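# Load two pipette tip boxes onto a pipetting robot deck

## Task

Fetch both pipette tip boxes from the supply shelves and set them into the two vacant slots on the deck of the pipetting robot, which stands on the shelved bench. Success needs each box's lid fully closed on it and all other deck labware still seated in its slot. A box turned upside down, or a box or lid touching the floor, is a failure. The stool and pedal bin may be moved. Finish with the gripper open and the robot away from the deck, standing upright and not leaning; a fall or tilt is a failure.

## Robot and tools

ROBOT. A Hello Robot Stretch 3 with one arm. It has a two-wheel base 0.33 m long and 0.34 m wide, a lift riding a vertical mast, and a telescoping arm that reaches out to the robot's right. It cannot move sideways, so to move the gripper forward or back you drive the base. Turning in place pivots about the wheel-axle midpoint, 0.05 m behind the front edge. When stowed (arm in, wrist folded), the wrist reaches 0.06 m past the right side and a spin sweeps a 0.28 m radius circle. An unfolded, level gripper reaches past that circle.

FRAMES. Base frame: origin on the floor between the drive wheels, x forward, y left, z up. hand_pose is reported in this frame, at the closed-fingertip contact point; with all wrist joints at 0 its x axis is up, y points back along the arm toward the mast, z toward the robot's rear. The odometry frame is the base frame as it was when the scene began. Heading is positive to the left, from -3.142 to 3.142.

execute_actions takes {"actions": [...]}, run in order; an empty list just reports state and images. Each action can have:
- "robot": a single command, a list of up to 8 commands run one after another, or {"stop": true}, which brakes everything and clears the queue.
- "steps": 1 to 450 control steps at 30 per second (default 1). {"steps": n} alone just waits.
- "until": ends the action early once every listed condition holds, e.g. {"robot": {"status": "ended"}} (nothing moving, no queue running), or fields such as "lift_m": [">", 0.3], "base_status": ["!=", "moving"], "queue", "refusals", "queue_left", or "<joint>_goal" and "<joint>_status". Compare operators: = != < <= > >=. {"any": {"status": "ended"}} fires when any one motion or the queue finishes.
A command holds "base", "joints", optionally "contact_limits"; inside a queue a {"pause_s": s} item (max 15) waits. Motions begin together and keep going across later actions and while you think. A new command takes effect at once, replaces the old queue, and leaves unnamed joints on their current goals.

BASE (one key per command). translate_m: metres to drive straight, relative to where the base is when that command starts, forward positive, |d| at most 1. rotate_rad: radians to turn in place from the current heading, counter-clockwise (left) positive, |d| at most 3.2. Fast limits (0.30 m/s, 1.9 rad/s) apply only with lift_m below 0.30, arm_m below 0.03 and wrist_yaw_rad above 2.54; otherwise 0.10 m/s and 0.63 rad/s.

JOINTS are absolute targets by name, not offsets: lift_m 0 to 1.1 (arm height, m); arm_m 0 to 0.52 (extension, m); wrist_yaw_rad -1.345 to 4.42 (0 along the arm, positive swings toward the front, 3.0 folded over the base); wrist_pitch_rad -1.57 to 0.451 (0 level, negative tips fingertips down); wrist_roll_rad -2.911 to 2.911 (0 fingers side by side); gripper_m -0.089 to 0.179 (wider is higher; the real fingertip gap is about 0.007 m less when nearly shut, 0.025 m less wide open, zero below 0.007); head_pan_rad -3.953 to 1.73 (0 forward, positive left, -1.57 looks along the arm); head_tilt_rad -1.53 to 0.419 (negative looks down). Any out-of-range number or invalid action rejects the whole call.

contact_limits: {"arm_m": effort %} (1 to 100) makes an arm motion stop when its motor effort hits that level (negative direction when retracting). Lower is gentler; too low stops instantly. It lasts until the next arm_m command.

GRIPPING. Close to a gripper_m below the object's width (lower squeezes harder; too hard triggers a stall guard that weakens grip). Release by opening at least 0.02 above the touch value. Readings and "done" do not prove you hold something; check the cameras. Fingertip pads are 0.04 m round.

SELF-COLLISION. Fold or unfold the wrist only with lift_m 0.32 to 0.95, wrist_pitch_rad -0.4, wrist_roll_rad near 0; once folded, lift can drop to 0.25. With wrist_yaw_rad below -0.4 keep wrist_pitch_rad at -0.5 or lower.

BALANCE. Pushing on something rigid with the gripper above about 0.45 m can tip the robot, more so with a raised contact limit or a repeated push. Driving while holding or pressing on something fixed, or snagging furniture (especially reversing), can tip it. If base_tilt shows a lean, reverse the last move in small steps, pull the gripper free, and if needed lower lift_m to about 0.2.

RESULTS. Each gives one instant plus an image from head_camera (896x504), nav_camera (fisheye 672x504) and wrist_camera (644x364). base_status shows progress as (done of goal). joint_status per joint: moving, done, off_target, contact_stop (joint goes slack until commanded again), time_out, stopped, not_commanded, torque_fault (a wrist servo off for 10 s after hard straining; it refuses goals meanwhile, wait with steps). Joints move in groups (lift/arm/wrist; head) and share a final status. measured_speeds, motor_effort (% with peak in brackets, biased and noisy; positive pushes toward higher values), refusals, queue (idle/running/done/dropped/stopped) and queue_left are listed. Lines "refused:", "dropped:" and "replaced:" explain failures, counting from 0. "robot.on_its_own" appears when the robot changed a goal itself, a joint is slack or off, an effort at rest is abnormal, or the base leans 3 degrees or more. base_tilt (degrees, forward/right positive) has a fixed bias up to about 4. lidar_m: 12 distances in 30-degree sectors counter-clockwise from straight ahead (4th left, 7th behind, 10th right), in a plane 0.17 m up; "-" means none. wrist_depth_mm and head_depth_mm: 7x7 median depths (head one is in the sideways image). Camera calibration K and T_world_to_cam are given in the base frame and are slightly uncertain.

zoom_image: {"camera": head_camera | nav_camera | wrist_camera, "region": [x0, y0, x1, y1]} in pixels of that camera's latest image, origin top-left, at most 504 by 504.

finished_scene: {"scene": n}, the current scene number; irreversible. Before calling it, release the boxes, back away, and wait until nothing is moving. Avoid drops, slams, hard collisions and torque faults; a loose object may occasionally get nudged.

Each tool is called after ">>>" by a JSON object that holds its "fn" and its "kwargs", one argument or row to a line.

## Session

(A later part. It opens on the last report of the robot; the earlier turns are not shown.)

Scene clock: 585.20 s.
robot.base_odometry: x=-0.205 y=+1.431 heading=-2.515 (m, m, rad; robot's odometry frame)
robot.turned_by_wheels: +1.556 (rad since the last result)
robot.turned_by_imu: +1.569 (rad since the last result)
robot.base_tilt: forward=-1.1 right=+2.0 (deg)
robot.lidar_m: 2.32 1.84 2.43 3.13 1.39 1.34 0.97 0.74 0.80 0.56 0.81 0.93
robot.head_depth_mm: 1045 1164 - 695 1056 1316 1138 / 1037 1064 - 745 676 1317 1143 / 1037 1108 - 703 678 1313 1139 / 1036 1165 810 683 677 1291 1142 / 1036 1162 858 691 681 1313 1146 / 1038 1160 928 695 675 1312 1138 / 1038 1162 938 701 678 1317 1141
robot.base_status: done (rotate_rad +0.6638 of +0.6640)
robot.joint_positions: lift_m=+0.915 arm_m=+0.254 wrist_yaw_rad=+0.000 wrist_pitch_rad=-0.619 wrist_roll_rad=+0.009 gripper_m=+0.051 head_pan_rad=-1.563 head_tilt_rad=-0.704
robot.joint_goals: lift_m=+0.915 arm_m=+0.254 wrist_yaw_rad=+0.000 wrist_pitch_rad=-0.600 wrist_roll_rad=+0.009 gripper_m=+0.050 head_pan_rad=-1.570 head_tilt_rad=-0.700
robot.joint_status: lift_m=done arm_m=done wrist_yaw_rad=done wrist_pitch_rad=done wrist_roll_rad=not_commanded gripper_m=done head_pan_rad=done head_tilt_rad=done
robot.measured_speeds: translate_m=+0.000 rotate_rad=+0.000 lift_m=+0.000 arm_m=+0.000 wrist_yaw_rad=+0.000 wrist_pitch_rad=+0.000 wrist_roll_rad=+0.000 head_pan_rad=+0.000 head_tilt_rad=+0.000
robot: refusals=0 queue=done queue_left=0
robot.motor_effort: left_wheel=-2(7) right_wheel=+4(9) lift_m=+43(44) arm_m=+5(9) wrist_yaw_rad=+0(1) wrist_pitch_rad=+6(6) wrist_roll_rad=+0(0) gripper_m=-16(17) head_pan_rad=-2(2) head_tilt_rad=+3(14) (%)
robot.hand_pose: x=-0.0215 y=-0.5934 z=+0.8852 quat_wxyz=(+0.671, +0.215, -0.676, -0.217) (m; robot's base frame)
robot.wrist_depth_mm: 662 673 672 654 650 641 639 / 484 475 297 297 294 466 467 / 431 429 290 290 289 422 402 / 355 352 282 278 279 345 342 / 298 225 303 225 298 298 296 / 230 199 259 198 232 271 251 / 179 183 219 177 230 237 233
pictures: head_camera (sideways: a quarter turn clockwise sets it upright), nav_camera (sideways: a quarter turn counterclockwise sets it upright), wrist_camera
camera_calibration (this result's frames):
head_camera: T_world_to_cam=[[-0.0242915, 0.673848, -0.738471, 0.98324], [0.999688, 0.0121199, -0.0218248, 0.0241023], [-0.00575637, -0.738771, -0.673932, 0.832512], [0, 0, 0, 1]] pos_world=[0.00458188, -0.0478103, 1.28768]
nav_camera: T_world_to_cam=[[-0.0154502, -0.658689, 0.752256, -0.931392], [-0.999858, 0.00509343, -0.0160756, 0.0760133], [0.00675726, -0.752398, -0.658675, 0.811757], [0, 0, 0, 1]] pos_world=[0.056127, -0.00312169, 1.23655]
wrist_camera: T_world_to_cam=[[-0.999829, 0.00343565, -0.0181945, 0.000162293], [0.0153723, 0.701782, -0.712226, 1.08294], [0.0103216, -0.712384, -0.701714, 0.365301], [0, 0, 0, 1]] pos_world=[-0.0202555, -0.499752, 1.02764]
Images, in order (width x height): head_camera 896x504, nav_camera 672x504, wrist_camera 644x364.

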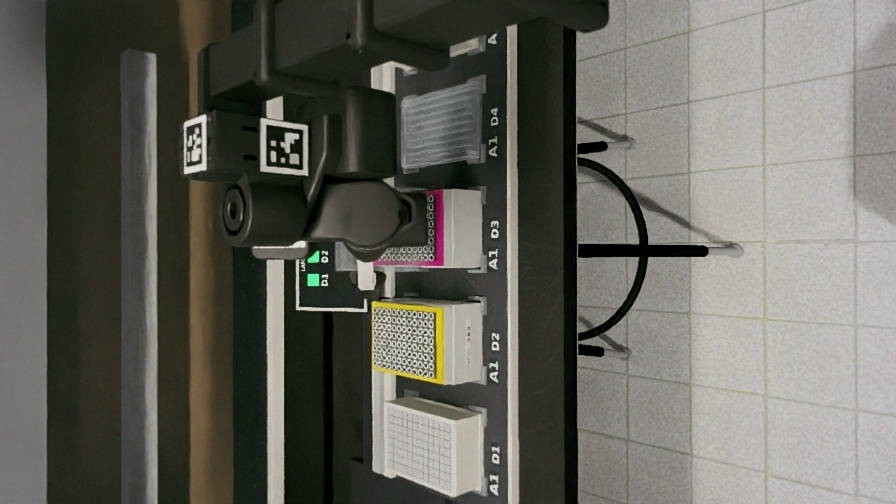

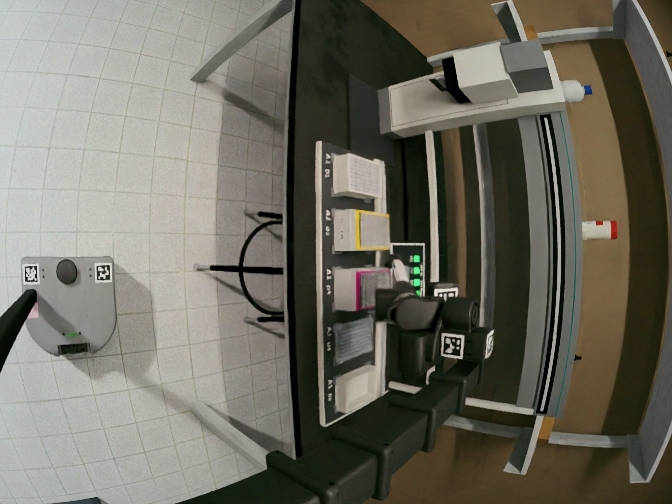

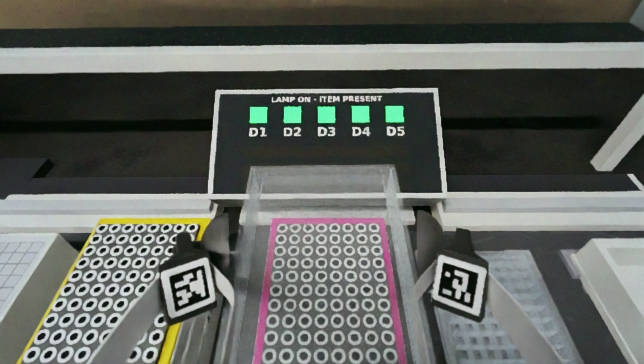

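>>> {"fn": "execute_actions", "kwargs": {
  "actions": [
    {"robot":[{"base":{"translate_m":-0.0043},"joints":{"arm_m":0.26,"lift_m":0.897}}],"steps":450,"until":{"robot":{"status":"ended"}}}
  ]
}}

>>> {"fn": "zoom_image", "kwargs": {
  "camera": "wrist_camera",
  "region": [200, 150, 450, 364]
}}

>>> {"fn": "zoom_image", "kwargs": {
  "camera": "head_camera",
  "region": [340, 150, 520, 310]
}}

Scene clock: 591.90 s.
robot.base_odometry: x=-0.202 y=+1.433 heading=-2.515 (m, m, rad; robot's odometry frame)
robot.turned_by_wheels: +0.000 (rad since the last result)
robot.turned_by_imu: +0.001 (rad since the last result)
robot.base_tilt: forward=-0.8 right=+2.0 (deg)
robot.lidar_m: 2.33 1.85 2.44 3.11 1.39 1.33 0.96 0.73 0.80 0.56 0.81 0.93
robot.head_depth_mm: 1040 1166 - - 667 1315 1141 / 1033 1164 - 734 678 1307 1144 / 1029 1159 - 699 678 1314 1139 / 1036 1167 799 682 677 1286 1138 / 1038 1157 861 692 676 1314 1148 / 1042 1156 938 698 676 1313 1147 / 1040 1155 933 702 678 1323 1145
robot.base_status: done (translate_m -0.0043 of -0.0043)
robot.joint_positions: lift_m=+0.897 arm_m=+0.260 wrist_yaw_rad=+0.000 wrist_pitch_rad=-0.619 wrist_roll_rad=+0.009 gripper_m=+0.051 head_pan_rad=-1.563 head_tilt_rad=-0.704
robot.joint_goals: lift_m=+0.897 arm_m=+0.260 wrist_yaw_rad=+0.000 wrist_pitch_rad=-0.600 wrist_roll_rad=+0.009 gripper_m=+0.050 head_pan_rad=-1.570 head_tilt_rad=-0.700
robot.joint_status: lift_m=done arm_m=done wrist_yaw_rad=done wrist_pitch_rad=done wrist_roll_rad=not_commanded gripper_m=done head_pan_rad=done head_tilt_rad=done
robot.measured_speeds: translate_m=+0.000 rotate_rad=+0.000 lift_m=+0.000 arm_m=+0.000 wrist_yaw_rad=+0.000 wrist_pitch_rad=+0.000 wrist_roll_rad=+0.000 head_pan_rad=+0.000 head_tilt_rad=+0.000
robot: refusals=0 queue=done queue_left=0
robot.motor_effort: left_wheel=-3(7) right_wheel=+4(5) lift_m=+31(44) arm_m=+5(7) wrist_yaw_rad=+0(1) wrist_pitch_rad=+6(6) wrist_roll_rad=+0(0) gripper_m=-17(17) head_pan_rad=-3(2) head_tilt_rad=+2(2) (%)
robot.hand_pose: x=-0.0215 y=-0.5994 z=+0.8677 quat_wxyz=(+0.671, +0.215, -0.676, -0.217) (m; robot's base frame)
robot.wrist_depth_mm: 613 605 614 606 263 263 260 / 489 487 446 280 438 475 478 / 402 401 268 268 271 390 379 / 328 322 264 264 261 321 321 / 236 205 271 202 278 279 277 / 182 181 215 180 214 253 236 / 162 169 206 161 215 221 219
pictures: head_camera (sideways: a quarter turn clockwise sets it upright), nav_camera (sideways: a quarter turn counterclockwise sets it upright), wrist_camera
camera_calibration (this result's frames):
head_camera: T_world_to_cam=[[-0.0242914, 0.673848, -0.738471, 0.98324], [0.999688, 0.0121198, -0.0218248, 0.0241023], [-0.00575646, -0.738771, -0.673932, 0.832512], [0, 0, 0, 1]] pos_world=[0.00458188, -0.0478103, 1.28768]
nav_camera: T_world_to_cam=[[-0.0154502, -0.658689, 0.752256, -0.931393], [-0.999858, 0.00509354, -0.0160756, 0.0760133], [0.00675718, -0.752398, -0.658674, 0.811757], [0, 0, 0, 1]] pos_world=[0.056127, -0.0031217, 1.23655]
wrist_camera: T_world_to_cam=[[-0.999829, 0.00343571, -0.0181945, -0.000136564], [0.0153724, 0.701782, -0.712226, 1.07464], [0.0103216, -0.712384, -0.701714, 0.348703], [0, 0, 0, 1]] pos_world=[-0.0202555, -0.505754, 1.01008]
Images, in order (width x height): head_camera 896x504, nav_camera 672x504, wrist_camera 644x364.

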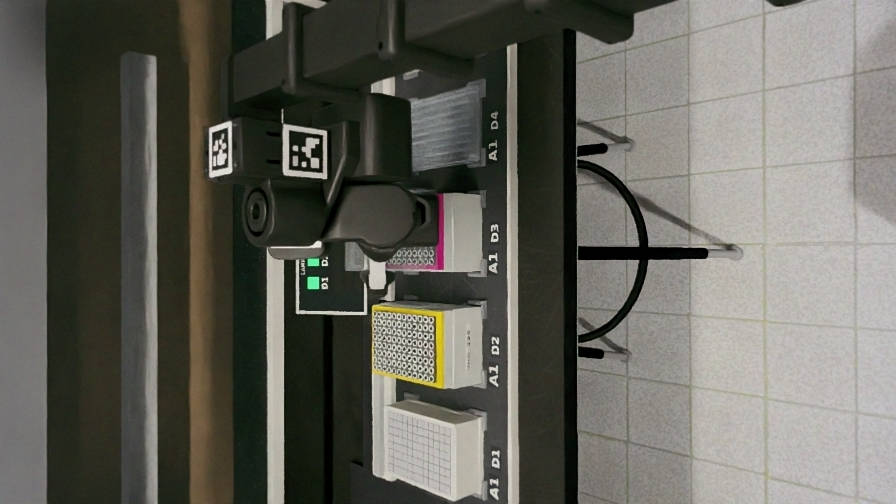

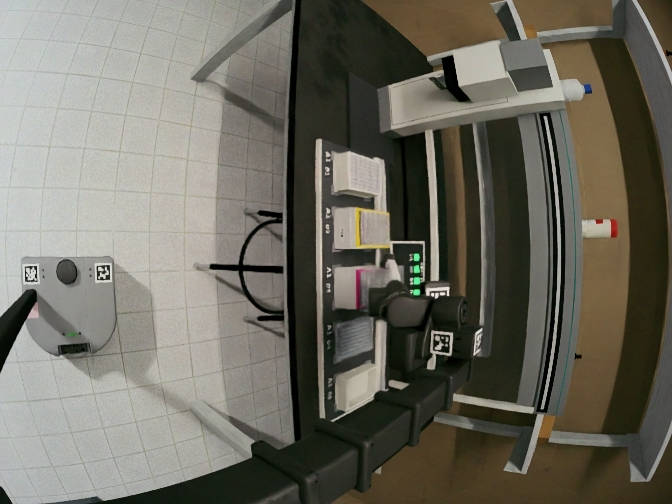

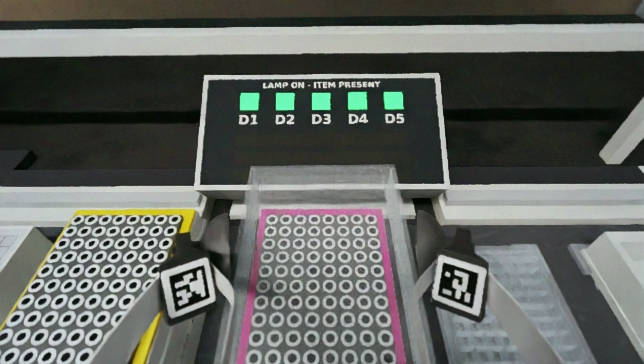

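Region (200, 150, 450, 364) of wrist_camera's 644x364 image, scaled by 2.016; it fills the top 431 rows of this view, and the rest is white.

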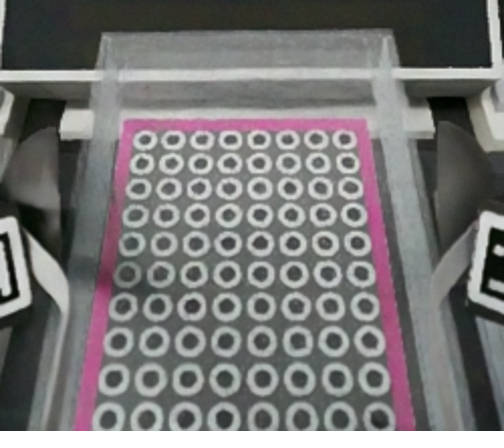

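Region (340, 150, 520, 310) of head_camera's 896x504 image, scaled by 2.800, with more detail than that image has.

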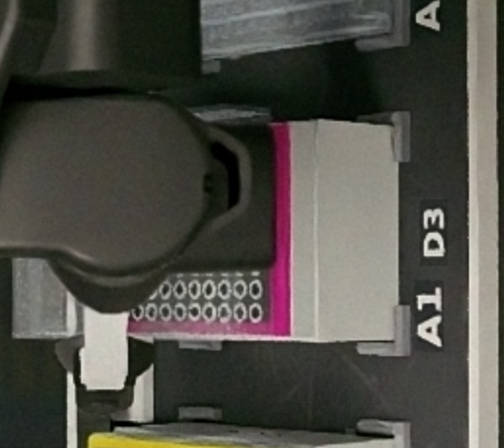

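>>> {"fn": "execute_actions", "kwargs": {
  "actions": [
    {"robot":[{"base":{"translate_m":0.003},"joints":{"wrist_yaw_rad":-0.01}},{"joints":{"lift_m":0.885}}],"steps":450,"until":{"robot":{"status":"ended"}}}
  ]
}}

>>> {"fn": "zoom_image", "kwargs": {
  "camera": "wrist_camera",
  "region": [200, 150, 450, 364]
}}

>>> {"fn": "zoom_image", "kwargs": {
  "camera": "head_camera",
  "region": [340, 150, 520, 310]
}}

Scene clock: 598.90 s.
robot.base_odometry: x=-0.204 y=+1.431 heading=-2.515 (m, m, rad; robot's odometry frame)
robot.turned_by_wheels: +0.000 (rad since the last result)
robot.turned_by_imu: +0.001 (rad since the last result)
robot.base_tilt: forward=-1.1 right=+1.9 (deg)
robot.lidar_m: 2.32 1.85 2.43 3.11 1.39 1.34 0.97 0.74 0.80 0.57 0.81 0.93
robot.head_depth_mm: 1037 1170 1047 - 668 1300 1141 / 1042 1172 - 722 674 1307 1140 / 1043 1160 - 701 677 1312 1141 / 1039 1167 801 685 678 1285 1139 / 1038 1166 815 691 676 1315 1145 / 1034 1157 935 700 676 1310 1142 / 1037 1153 931 698 677 1312 1144
robot.base_status: done (translate_m +0.0030 of +0.0030)
robot.joint_positions: lift_m=+0.885 arm_m=+0.260 wrist_yaw_rad=-0.008 wrist_pitch_rad=-0.619 wrist_roll_rad=+0.009 gripper_m=+0.051 head_pan_rad=-1.563 head_tilt_rad=-0.704
robot.joint_goals: lift_m=+0.885 arm_m=+0.260 wrist_yaw_rad=-0.010 wrist_pitch_rad=-0.600 wrist_roll_rad=+0.009 gripper_m=+0.050 head_pan_rad=-1.570 head_tilt_rad=-0.700
robot.joint_status: lift_m=done arm_m=done wrist_yaw_rad=done wrist_pitch_rad=done wrist_roll_rad=not_commanded gripper_m=done head_pan_rad=done head_tilt_rad=done
robot.measured_speeds: translate_m=+0.000 rotate_rad=+0.000 lift_m=+0.000 arm_m=+0.000 wrist_yaw_rad=+0.000 wrist_pitch_rad=+0.000 wrist_roll_rad=+0.000 head_pan_rad=+0.000 head_tilt_rad=+0.000
robot: refusals=0 queue=done queue_left=0
robot.motor_effort: left_wheel=-2(3) right_wheel=+4(9) lift_m=+31(31) arm_m=+5(5) wrist_yaw_rad=-1(2) wrist_pitch_rad=+6(6) wrist_roll_rad=+0(0) gripper_m=-17(17) head_pan_rad=-3(2) head_tilt_rad=+2(3) (%)
robot.hand_pose: x=-0.0232 y=-0.5994 z=+0.8557 quat_wxyz=(+0.670, +0.212, -0.677, -0.219) (m; robot's base frame)
robot.wrist_depth_mm: 257 254 255 257 255 510 520 / 465 463 269 270 268 453 446 / 383 383 258 259 259 374 357 / 302 300 256 253 262 284 285 / 194 189 227 189 256 264 253 / 169 169 178 167 171 240 227 / 151 161 181 150 182 209 209
pictures: head_camera (sideways: a quarter turn clockwise sets it upright), nav_camera (sideways: a quarter turn counterclockwise sets it upright), wrist_camera
camera_calibration (this result's frames):
head_camera: T_world_to_cam=[[-0.0242914, 0.673848, -0.738471, 0.98324], [0.999688, 0.0121198, -0.0218248, 0.0241023], [-0.00575646, -0.738771, -0.673932, 0.832512], [0, 0, 0, 1]] pos_world=[0.00458188, -0.0478103, 1.28768]
nav_camera: T_world_to_cam=[[-0.0154502, -0.65869, 0.752256, -0.931392], [-0.999858, 0.00509355, -0.0160756, 0.0760133], [0.00675717, -0.752398, -0.658675, 0.811757], [0, 0, 0, 1]] pos_world=[0.056127, -0.00312169, 1.23655]
wrist_camera: T_world_to_cam=[[-0.999764, 0.011831, -0.0181946, 0.00304346], [0.0212646, 0.701628, -0.712226, 1.06617], [0.00433943, -0.712445, -0.701714, 0.340135], [0, 0, 0, 1]] pos_world=[-0.0211049, -0.505762, 0.998086]
Images, in order (width x height): head_camera 896x504, nav_camera 672x504, wrist_camera 644x364.

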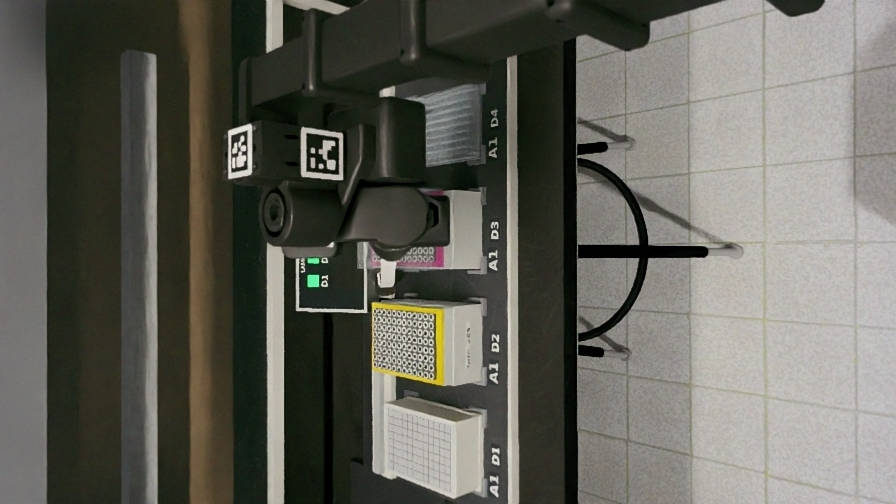

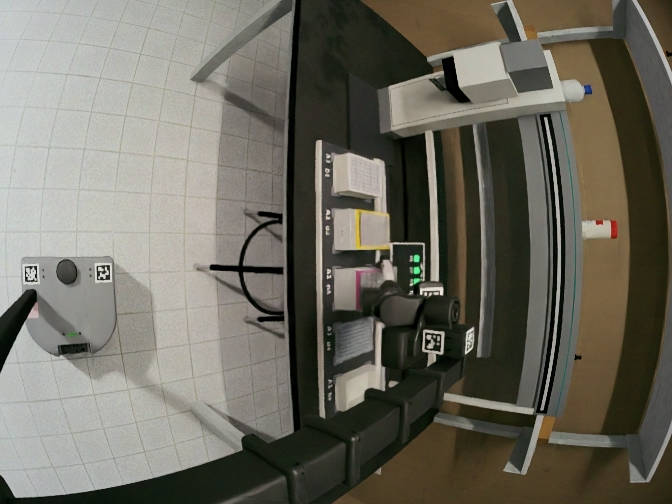

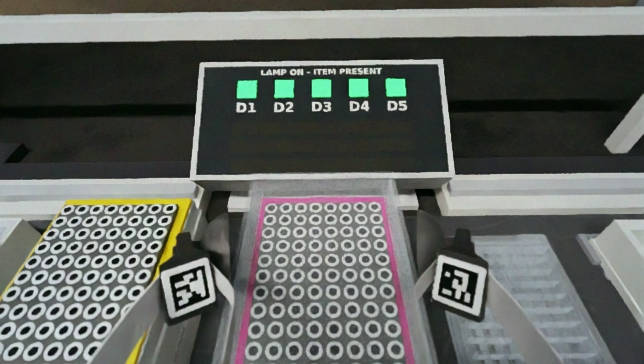

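Region (200, 150, 450, 364) of wrist_camera's 644x364 image, scaled by 2.016; it fills the top 431 rows of this view, and the rest is white.

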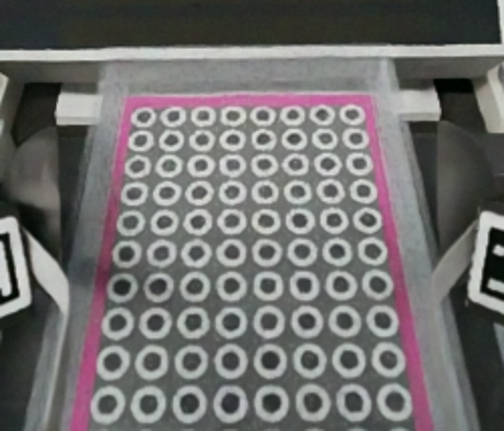

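Region (340, 150, 520, 310) of head_camera's 896x504 image, scaled by 2.800, with more detail than that image has.

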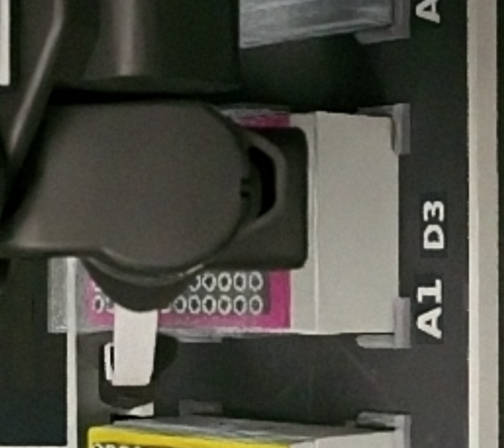

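>>> {"fn": "execute_actions", "kwargs": {
  "actions": [
    {"robot":[{"joints":{"arm_m":0.2565}},{"joints":{"lift_m":0.876}}],"steps":450,"until":{"robot":{"status":"ended"}}}
  ]
}}

>>> {"fn": "zoom_image", "kwargs": {
  "camera": "wrist_camera",
  "region": [200, 150, 450, 364]
}}

>>> {"fn": "zoom_image", "kwargs": {
  "camera": "head_camera",
  "region": [340, 150, 520, 310]
}}

Scene clock: 603.43 s.
robot.base_odometry: x=-0.204 y=+1.431 heading=-2.515 (m, m, rad; robot's odometry frame)
robot.turned_by_wheels: +0.000 (rad since the last result)
robot.turned_by_imu: +0.001 (rad since the last result)
robot.base_tilt: forward=-1.1 right=+2.0 (deg)
robot.lidar_m: 2.32 1.85 2.44 3.11 1.38 1.34 0.97 0.74 0.80 0.56 0.81 0.93
robot.head_depth_mm: 1043 1162 1055 - 1055 1293 1120 / 1042 1162 - 722 680 1310 1136 / 1040 1165 - 695 678 1319 1147 / 1035 1162 802 685 674 1294 1138 / 1039 1163 819 690 679 1305 1142 / 1032 1160 935 698 676 1311 1140 / 1040 1161 940 702 677 1321 1141
robot.base_status: done (translate_m +0.0030 of +0.0030)
robot.joint_positions: lift_m=+0.876 arm_m=+0.257 wrist_yaw_rad=-0.008 wrist_pitch_rad=-0.619 wrist_roll_rad=+0.009 gripper_m=+0.051 head_pan_rad=-1.563 head_tilt_rad=-0.704
robot.joint_goals: lift_m=+0.876 arm_m=+0.257 wrist_yaw_rad=-0.010 wrist_pitch_rad=-0.600 wrist_roll_rad=+0.009 gripper_m=+0.050 head_pan_rad=-1.570 head_tilt_rad=-0.700
robot.joint_status: lift_m=done arm_m=done wrist_yaw_rad=done wrist_pitch_rad=done wrist_roll_rad=not_commanded gripper_m=done head_pan_rad=done head_tilt_rad=done
robot.measured_speeds: translate_m=+0.000 rotate_rad=+0.000 lift_m=+0.000 arm_m=+0.000 wrist_yaw_rad=+0.000 wrist_pitch_rad=+0.000 wrist_roll_rad=+0.000 head_pan_rad=+0.000 head_tilt_rad=+0.000
robot: refusals=0 queue=done queue_left=0
robot.motor_effort: left_wheel=-2(2) right_wheel=+3(4) lift_m=+31(29) arm_m=-6(5) wrist_yaw_rad=-2(2) wrist_pitch_rad=+6(6) wrist_roll_rad=+0(0) gripper_m=-16(17) head_pan_rad=-2(2) head_tilt_rad=+2(2) (%)
robot.hand_pose: x=-0.0232 y=-0.5966 z=+0.8467 quat_wxyz=(+0.670, +0.212, -0.677, -0.219) (m; robot's base frame)
robot.wrist_depth_mm: 251 251 253 502 495 501 489 / 449 449 262 261 263 432 432 / 365 370 250 250 250 359 348 / 277 277 252 247 272 274 275 / 180 179 219 177 247 250 239 / 159 161 161 158 161 229 223 / 142 161 174 141 146 201 200
pictures: head_camera (sideways: a quarter turn clockwise sets it upright), nav_camera (sideways: a quarter turn counterclockwise sets it upright), wrist_camera
camera_calibration (this result's frames):
head_camera: T_world_to_cam=[[-0.0242915, 0.673847, -0.738471, 0.98324], [0.999688, 0.0121199, -0.0218248, 0.0241023], [-0.00575637, -0.738771, -0.673932, 0.832512], [0, 0, 0, 1]] pos_world=[0.00458188, -0.0478103, 1.28768]
nav_camera: T_world_to_cam=[[-0.0154502, -0.658689, 0.752256, -0.931393], [-0.999858, 0.00509342, -0.0160756, 0.0760133], [0.00675727, -0.752398, -0.658674, 0.811757], [0, 0, 0, 1]] pos_world=[0.056127, -0.0031217, 1.23655]
wrist_camera: T_world_to_cam=[[-0.999764, 0.0118672, -0.0181946, 0.00286111], [0.0212901, 0.701627, -0.712226, 1.05779], [0.00431368, -0.712446, -0.701714, 0.335809], [0, 0, 0, 1]] pos_world=[-0.0211086, -0.502963, 0.989081]
Images, in order (width x height): head_camera 896x504, nav_camera 672x504, wrist_camera 644x364.

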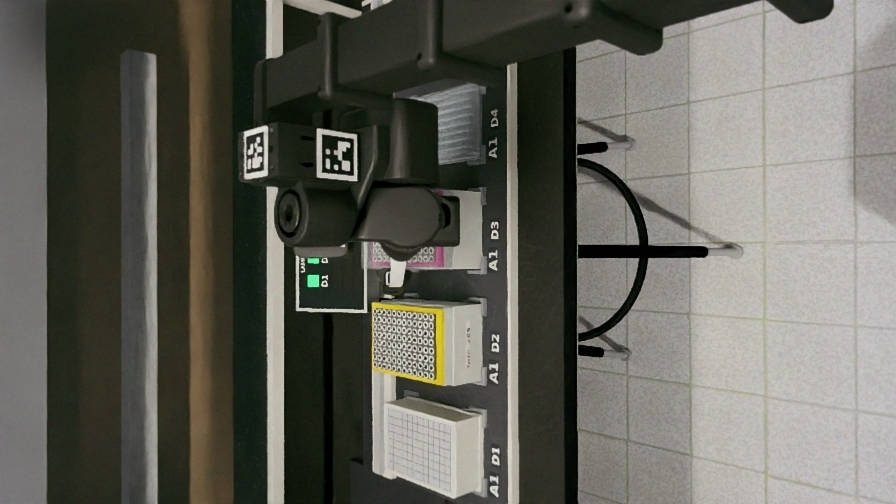

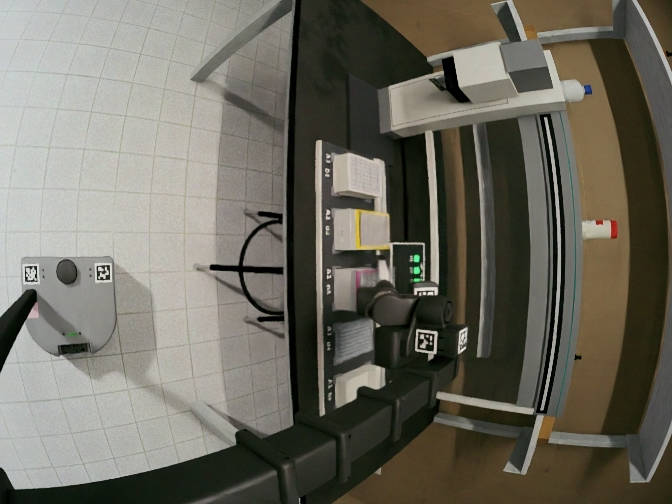

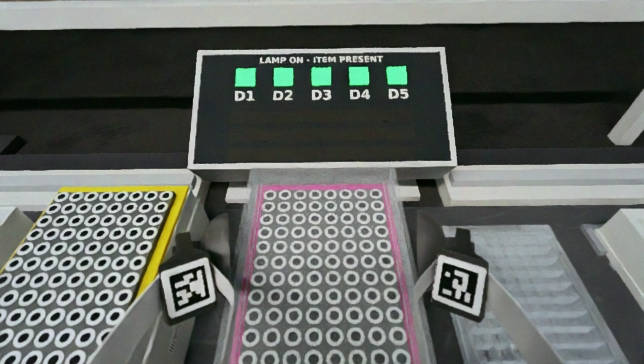

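Region (200, 150, 450, 364) of wrist_camera's 644x364 image, scaled by 2.016; it fills the top 431 rows of this view, and the rest is white.

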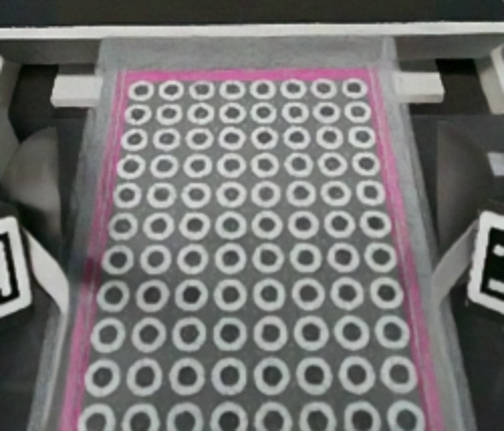

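Region (340, 150, 520, 310) of head_camera's 896x504 image, scaled by 2.800, with more detail than that image has.

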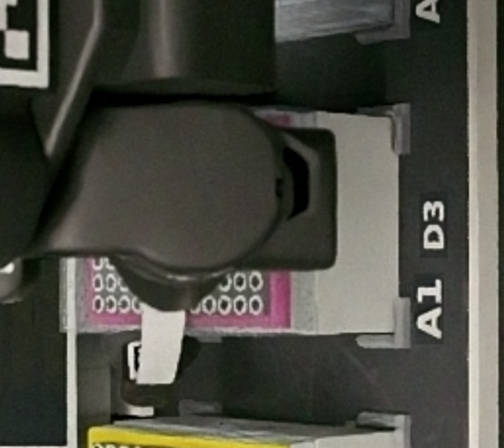

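Looks engaged. Lower a bit more, release, back off and check.

>>> {"fn": "execute_actions", "kwargs": {
  "actions": [
    {"robot":[{"joints":{"lift_m":0.872}},{"joints":{"gripper_m":0.12}},{"joints":{"lift_m":0.91}},{"joints":{"arm_m":0.0,"wrist_yaw_rad":0.0}}],"steps":450,"until":{"robot":{"status":"ended"}}}
  ]
}}

>>> {"fn": "zoom_image", "kwargs": {
  "camera": "wrist_camera",
  "region": [120, 0, 520, 250]
}}

Scene clock: 612.23 s.
robot.base_odometry: x=-0.204 y=+1.431 heading=-2.515 (m, m, rad; robot's odometry frame)
robot.turned_by_wheels: +0.000 (rad since the last result)
robot.turned_by_imu: +0.001 (rad since the last result)
robot.base_tilt: forward=-1.0 right=+2.0 (deg)
robot.lidar_m: 2.32 1.84 2.44 3.11 1.39 1.34 0.96 0.74 0.80 0.56 0.81 0.93
robot.head_depth_mm: 1040 1169 969 735 - - - / 1038 1166 974 745 - - 1082 / 1033 1160 813 719 - - - / 1035 1159 805 690 675 1280 1126 / 1031 1163 815 693 673 1310 1140 / 1038 1159 932 702 678 1314 1143 / 1029 1170 934 702 678 1315 1138
robot.base_status: done (translate_m +0.0030 of +0.0030)
robot.joint_positions: lift_m=+0.910 arm_m=+0.000 wrist_yaw_rad=+0.000 wrist_pitch_rad=-0.613 wrist_roll_rad=+0.009 gripper_m=+0.120 head_pan_rad=-1.563 head_tilt_rad=-0.704
robot.joint_goals: lift_m=+0.910 arm_m=+0.000 wrist_yaw_rad=+0.000 wrist_pitch_rad=-0.600 wrist_roll_rad=+0.009 gripper_m=+0.120 head_pan_rad=-1.570 head_tilt_rad=-0.700
robot.joint_status: lift_m=done arm_m=done wrist_yaw_rad=done wrist_pitch_rad=done wrist_roll_rad=not_commanded gripper_m=done head_pan_rad=done head_tilt_rad=done
robot.measured_speeds: translate_m=+0.000 rotate_rad=+0.000 lift_m=+0.000 arm_m=+0.000 wrist_yaw_rad=+0.000 wrist_pitch_rad=+0.000 wrist_roll_rad=+0.000 head_pan_rad=+0.000 head_tilt_rad=+0.000
robot: refusals=0 queue=done queue_left=0
robot.motor_effort: left_wheel=-2(2) right_wheel=+3(5) lift_m=+43(45) arm_m=-6(6) wrist_yaw_rad=-1(1) wrist_pitch_rad=+4(6) wrist_roll_rad=+0(0) gripper_m=+0(91) head_pan_rad=-1(1) head_tilt_rad=+2(3) (%)
robot.hand_pose: x=-0.0216 y=-0.3411 z=+0.8814 quat_wxyz=(+0.671, +0.212, -0.677, -0.215) (m; robot's base frame)
robot.wrist_depth_mm: 484 651 630 461 613 637 633 / 489 426 383 370 477 468 504 / 402 358 348 340 401 378 390 / 345 346 346 347 343 345 343 / 323 322 320 319 316 321 318 / - - - - - - - / - 977 973 954 983 953 654
pictures: head_camera (sideways: a quarter turn clockwise sets it upright), nav_camera (sideways: a quarter turn counterclockwise sets it upright), wrist_camera
camera_calibration (this result's frames):
head_camera: T_world_to_cam=[[-0.024291, 0.673768, -0.738544, 0.983335], [0.999688, 0.0121177, -0.0218253, 0.0241029], [-0.00575573, -0.738844, -0.673852, 0.832408], [0, 0, 0, 1]] pos_world=[0.0045819, -0.0478118, 1.28768]
nav_camera: T_world_to_cam=[[-0.0154507, -0.658608, 0.752328, -0.931485], [-0.999858, 0.00509156, -0.016077, 0.0760151], [0.0067579, -0.752469, -0.658593, 0.811651], [0, 0, 0, 1]] pos_world=[0.0561271, -0.00312876, 1.23655]
wrist_camera: T_world_to_cam=[[-0.999827, 0.00379499, -0.0182149, -0.000725429], [0.0156974, 0.697623, -0.716293, 0.90528], [0.00998882, -0.716455, -0.697562, 0.537278], [0, 0, 0, 1]] pos_world=[-0.0203026, -0.246606, 1.02322]
Images, in order (width x height): head_camera 896x504, nav_camera 672x504, wrist_camera 644x364.

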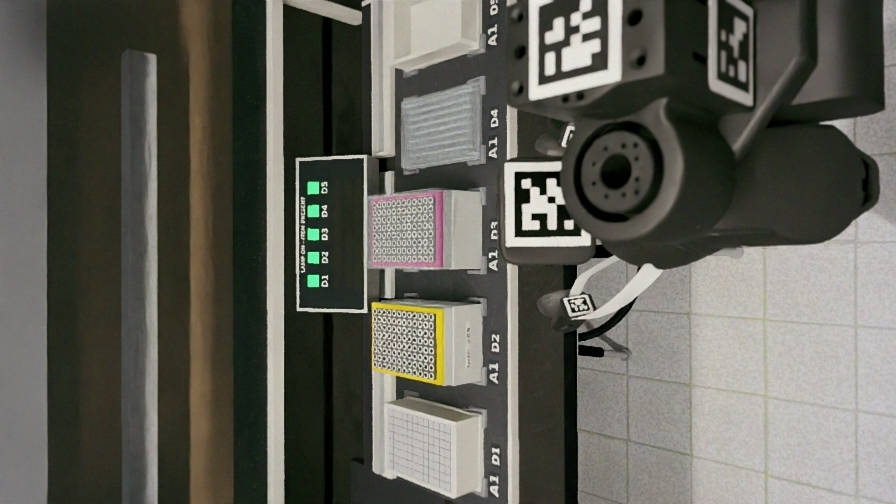

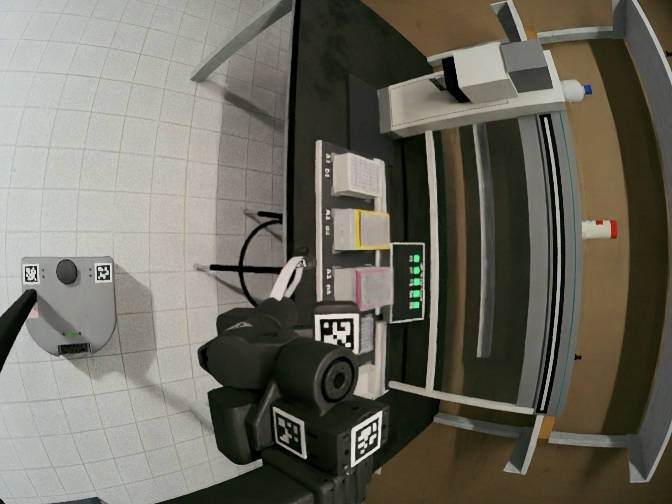

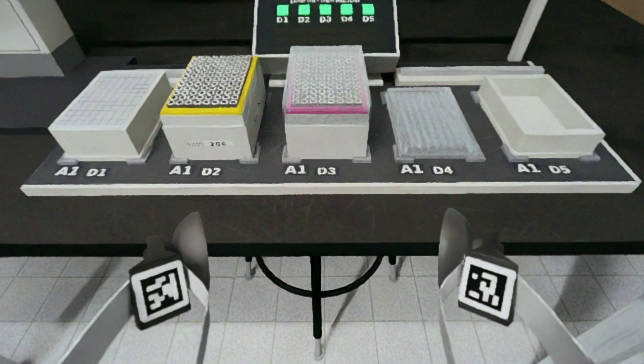

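Region (120, 0, 520, 250) of wrist_camera's 644x364 image, scaled by 1.260; it fills the top 315 rows of this view, and the rest is white.

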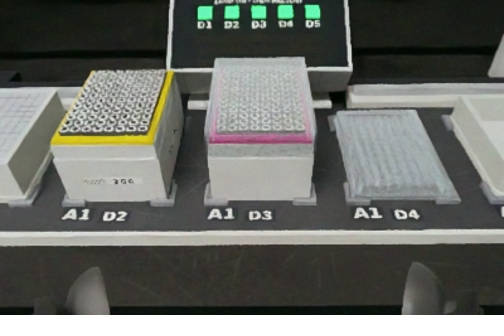

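>>> {"fn": "execute_actions", "kwargs": {
  "actions": [
    {"robot":[{"base":{"rotate_rad":-0.788},"joints":{"gripper_m":0.15}},{"base":{"translate_m":-0.84},"joints":{"head_tilt_rad":-0.85,"lift_m":0.63,"wrist_yaw_rad":0.12}},{"base":{"rotate_rad":-0.768}},{"joints":{"arm_m":0.28}}],"steps":450,"until":{"robot":{"status":"ended"}}},
    {"steps":450,"until":{"robot":{"status":"ended"}}}
  ]
}}

Scene clock: 641.27 s.
robot.base_odometry: x=+0.625 y=+1.297 heading=+2.213 (m, m, rad; robot's odometry frame)
robot.turned_by_wheels: -1.556 (rad since the last result)
robot.turned_by_imu: -1.564 (rad since the last result)
robot.base_tilt: forward=-1.0 right=+2.1 (deg)
robot.lidar_m: 1.06 1.43 1.76 2.31 2.40 2.59 2.54 0.54 0.55 0.66 0.64 0.59
robot.head_depth_mm: 687 551 455 960 843 1180 1118 / 685 548 455 983 - - - / 672 549 454 - 843 1207 1133 / 683 550 456 959 841 1200 1120 / 669 552 455 959 842 1204 1105 / 547 551 455 967 840 1201 1104 / 681 550 455 960 844 1183 1106
robot.base_status: done (rotate_rad -0.7678 of -0.7680)
robot.joint_positions: lift_m=+0.630 arm_m=+0.280 wrist_yaw_rad=+0.119 wrist_pitch_rad=-0.613 wrist_roll_rad=+0.009 gripper_m=+0.150 head_pan_rad=-1.563 head_tilt_rad=-0.839
robot.joint_goals: lift_m=+0.630 arm_m=+0.280 wrist_yaw_rad=+0.120 wrist_pitch_rad=-0.600 wrist_roll_rad=+0.009 gripper_m=+0.150 head_pan_rad=-1.570 head_tilt_rad=-0.850
robot.joint_status: lift_m=done arm_m=done wrist_yaw_rad=done wrist_pitch_rad=done wrist_roll_rad=not_commanded gripper_m=done head_pan_rad=done head_tilt_rad=done
robot.measured_speeds: translate_m=+0.000 rotate_rad=+0.000 lift_m=+0.000 arm_m=+0.000 wrist_yaw_rad=+0.000 wrist_pitch_rad=+0.000 wrist_roll_rad=+0.000 head_pan_rad=+0.000 head_tilt_rad=+0.000
robot: refusals=0 queue=done queue_left=0
robot.motor_effort: left_wheel=+5(9) right_wheel=-5(9) lift_m=+31(42) arm_m=+5(6) wrist_yaw_rad=+0(1) wrist_pitch_rad=+4(4) wrist_roll_rad=+0(0) gripper_m=+0(89) head_pan_rad=-4(2) head_tilt_rad=-3(15) (%)
robot.hand_pose: x=+0.0018 y=-0.6190 z=+0.6018 quat_wxyz=(+0.683, +0.253, -0.663, -0.174) (m; robot's base frame)
robot.wrist_depth_mm: 324 308 301 290 283 272 265 / 364 350 340 329 314 304 294 / 345 340 343 337 336 328 319 / 293 291 289 290 283 285 284 / 253 261 252 251 251 255 247 / 223 - 222 221 220 - 219 / 201 199 199 198 198 196 196
pictures: head_camera (sideways: a quarter turn clockwise sets it upright), nav_camera (sideways: a quarter turn counterclockwise sets it upright), wrist_camera
camera_calibration (this result's frames):
head_camera: T_world_to_cam=[[-0.0249933, 0.766954, -0.641215, 0.856507], [0.999667, 0.0150062, -0.0210161, 0.0230458], [-0.00649618, -0.641527, -0.767073, 0.95365], [0, 0, 0, 1]] pos_world=[0.00456383, -0.0454555, 1.28121]
nav_camera: T_world_to_cam=[[-0.0147333, -0.753788, 0.656953, -0.807198], [-0.999873, 0.00714317, -0.0142277, 0.073605], [0.00603197, -0.657079, -0.753798, 0.935477], [0, 0, 0, 1]] pos_world=[0.0560602, 0.00570012, 1.2365]
wrist_camera: T_world_to_cam=[[-0.99312, -0.115679, -0.0182151, -0.0553429], [-0.0677585, 0.694502, -0.716293, 0.896782], [0.0955108, -0.71013, -0.697562, 0.146689], [0, 0, 0, 1]] pos_world=[-0.0082079, -0.525051, 0.743675]
Images, in order (width x height): head_camera 896x504, nav_camera 672x504, wrist_camera 644x364.

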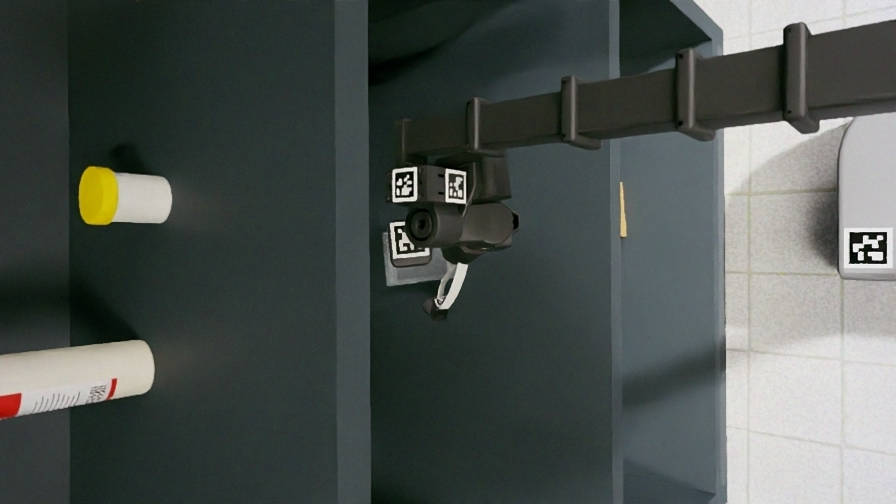

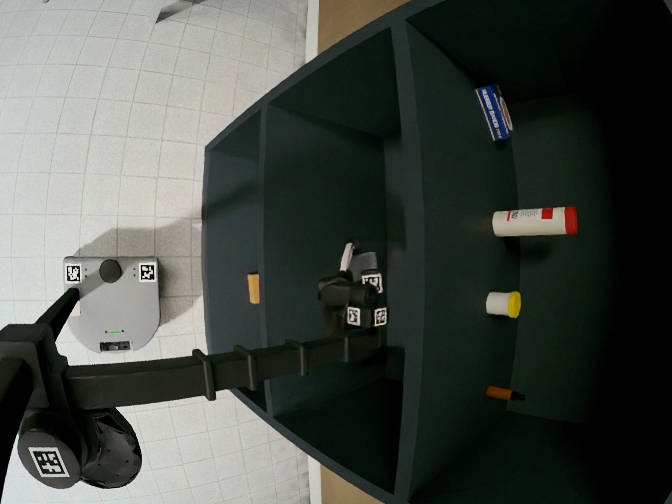

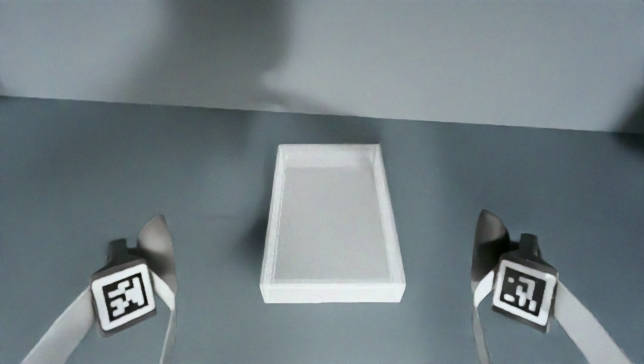

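>>> {"fn": "execute_actions", "kwargs": {
  "actions": [
    {"robot":[{"base":{"translate_m":0.006},"joints":{"arm_m":0.352}},{"joints":{"lift_m":0.587}},{"joints":{"gripper_m":0.05}},{"pause_s":0.3},{"joints":{"lift_m":0.62}},{"joints":{"arm_m":0.0,"wrist_yaw_rad":0.0}}],"steps":450,"until":{"robot":{"status":"ended"}}}
  ]
}}

Scene clock: 655.47 s.
robot.base_odometry: x=+0.622 y=+1.302 heading=+2.213 (m, m, rad; robot's odometry frame)
robot.turned_by_wheels: +0.000 (rad since the last result)
robot.turned_by_imu: +0.002 (rad since the last result)
robot.base_tilt: forward=-1.0 right=+1.8 (deg)
robot.lidar_m: 1.05 1.42 1.76 2.32 2.40 2.59 2.54 0.55 0.56 0.67 0.64 0.58
robot.head_depth_mm: 686 546 454 960 840 1178 1108 / 687 551 455 964 845 1215 - / 671 551 455 961 837 1211 - / 686 549 456 959 841 1204 1125 / 670 551 456 963 842 1195 1105 / 568 550 457 959 845 1189 1123 / 682 552 456 963 844 1187 1108
robot.base_status: done (translate_m +0.0060 of +0.0060)
robot.joint_positions: lift_m=+0.620 arm_m=+0.000 wrist_yaw_rad=+0.001 wrist_pitch_rad=-0.613 wrist_roll_rad=+0.009 gripper_m=+0.051 head_pan_rad=-1.563 head_tilt_rad=-0.839
robot.joint_goals: lift_m=+0.620 arm_m=+0.000 wrist_yaw_rad=+0.000 wrist_pitch_rad=-0.600 wrist_roll_rad=+0.009 gripper_m=+0.050 head_pan_rad=-1.570 head_tilt_rad=-0.850
robot.joint_status: lift_m=done arm_m=done wrist_yaw_rad=done wrist_pitch_rad=done wrist_roll_rad=not_commanded gripper_m=done head_pan_rad=done head_tilt_rad=done
robot.measured_speeds: translate_m=+0.000 rotate_rad=+0.000 lift_m=+0.000 arm_m=+0.000 wrist_yaw_rad=+0.000 wrist_pitch_rad=+0.000 wrist_roll_rad=+0.000 head_pan_rad=+0.000 head_tilt_rad=+0.000
robot: refusals=0 queue=done queue_left=0
robot.motor_effort: left_wheel=+4(9) right_wheel=-4(8) lift_m=+44(45) arm_m=-6(7) wrist_yaw_rad=-1(3) wrist_pitch_rad=+4(4) wrist_roll_rad=+0(0) gripper_m=-17(100) head_pan_rad=-2(2) head_tilt_rad=-4(3) (%)
robot.hand_pose: x=-0.0215 y=-0.3411 z=+0.5914 quat_wxyz=(+0.671, +0.213, -0.677, -0.214) (m; robot's base frame)
robot.wrist_depth_mm: 507 508 506 493 504 496 446 / 398 398 393 395 389 386 388 / 327 330 327 321 320 320 317 / 280 277 275 276 273 272 271 / 241 240 243 238 237 236 238 / 522 662 667 649 663 551 429 / 559 624 626 633 621 606 452
pictures: head_camera (sideways: a quarter turn clockwise sets it upright), nav_camera (sideways: a quarter turn counterclockwise sets it upright), wrist_camera
camera_calibration (this result's frames):
head_camera: T_world_to_cam=[[-0.0249866, 0.766959, -0.64121, 0.856499], [0.999667, 0.0149977, -0.0210161, 0.0230458], [-0.00650181, -0.641521, -0.767078, 0.953656], [0, 0, 0, 1]] pos_world=[0.00456343, -0.0454553, 1.28121]
nav_camera: T_world_to_cam=[[-0.0147398, -0.753793, 0.656947, -0.807191], [-0.999873, 0.00715198, -0.0142276, 0.0736048], [0.00602621, -0.657073, -0.753803, 0.935483], [0, 0, 0, 1]] pos_world=[0.0560603, 0.00570017, 1.2365]
wrist_camera: T_world_to_cam=[[-0.99983, 0.00290278, -0.0182155, -0.00613709], [0.0150753, 0.697637, -0.716293, 0.697544], [0.0106286, -0.716446, -0.697562, 0.334994], [0, 0, 0, 1]] pos_world=[-0.0202122, -0.246609, 0.733213]
Images, in order (width x height): head_camera 896x504, nav_camera 672x504, wrist_camera 644x364.

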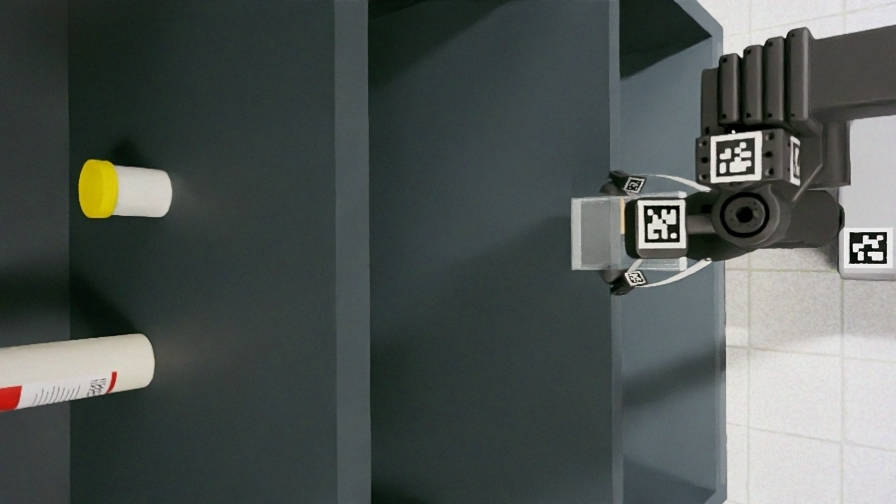

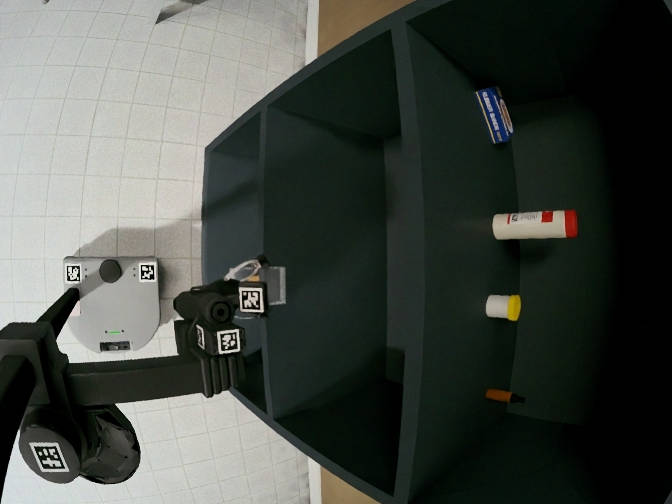

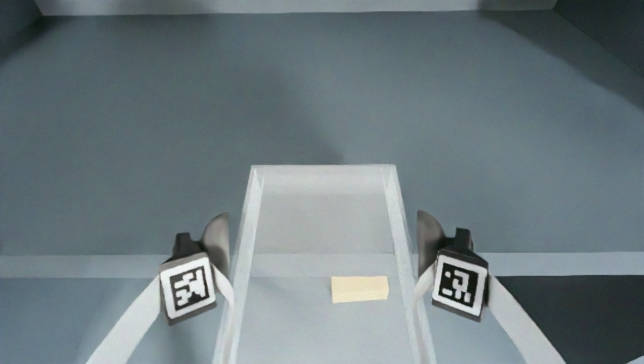

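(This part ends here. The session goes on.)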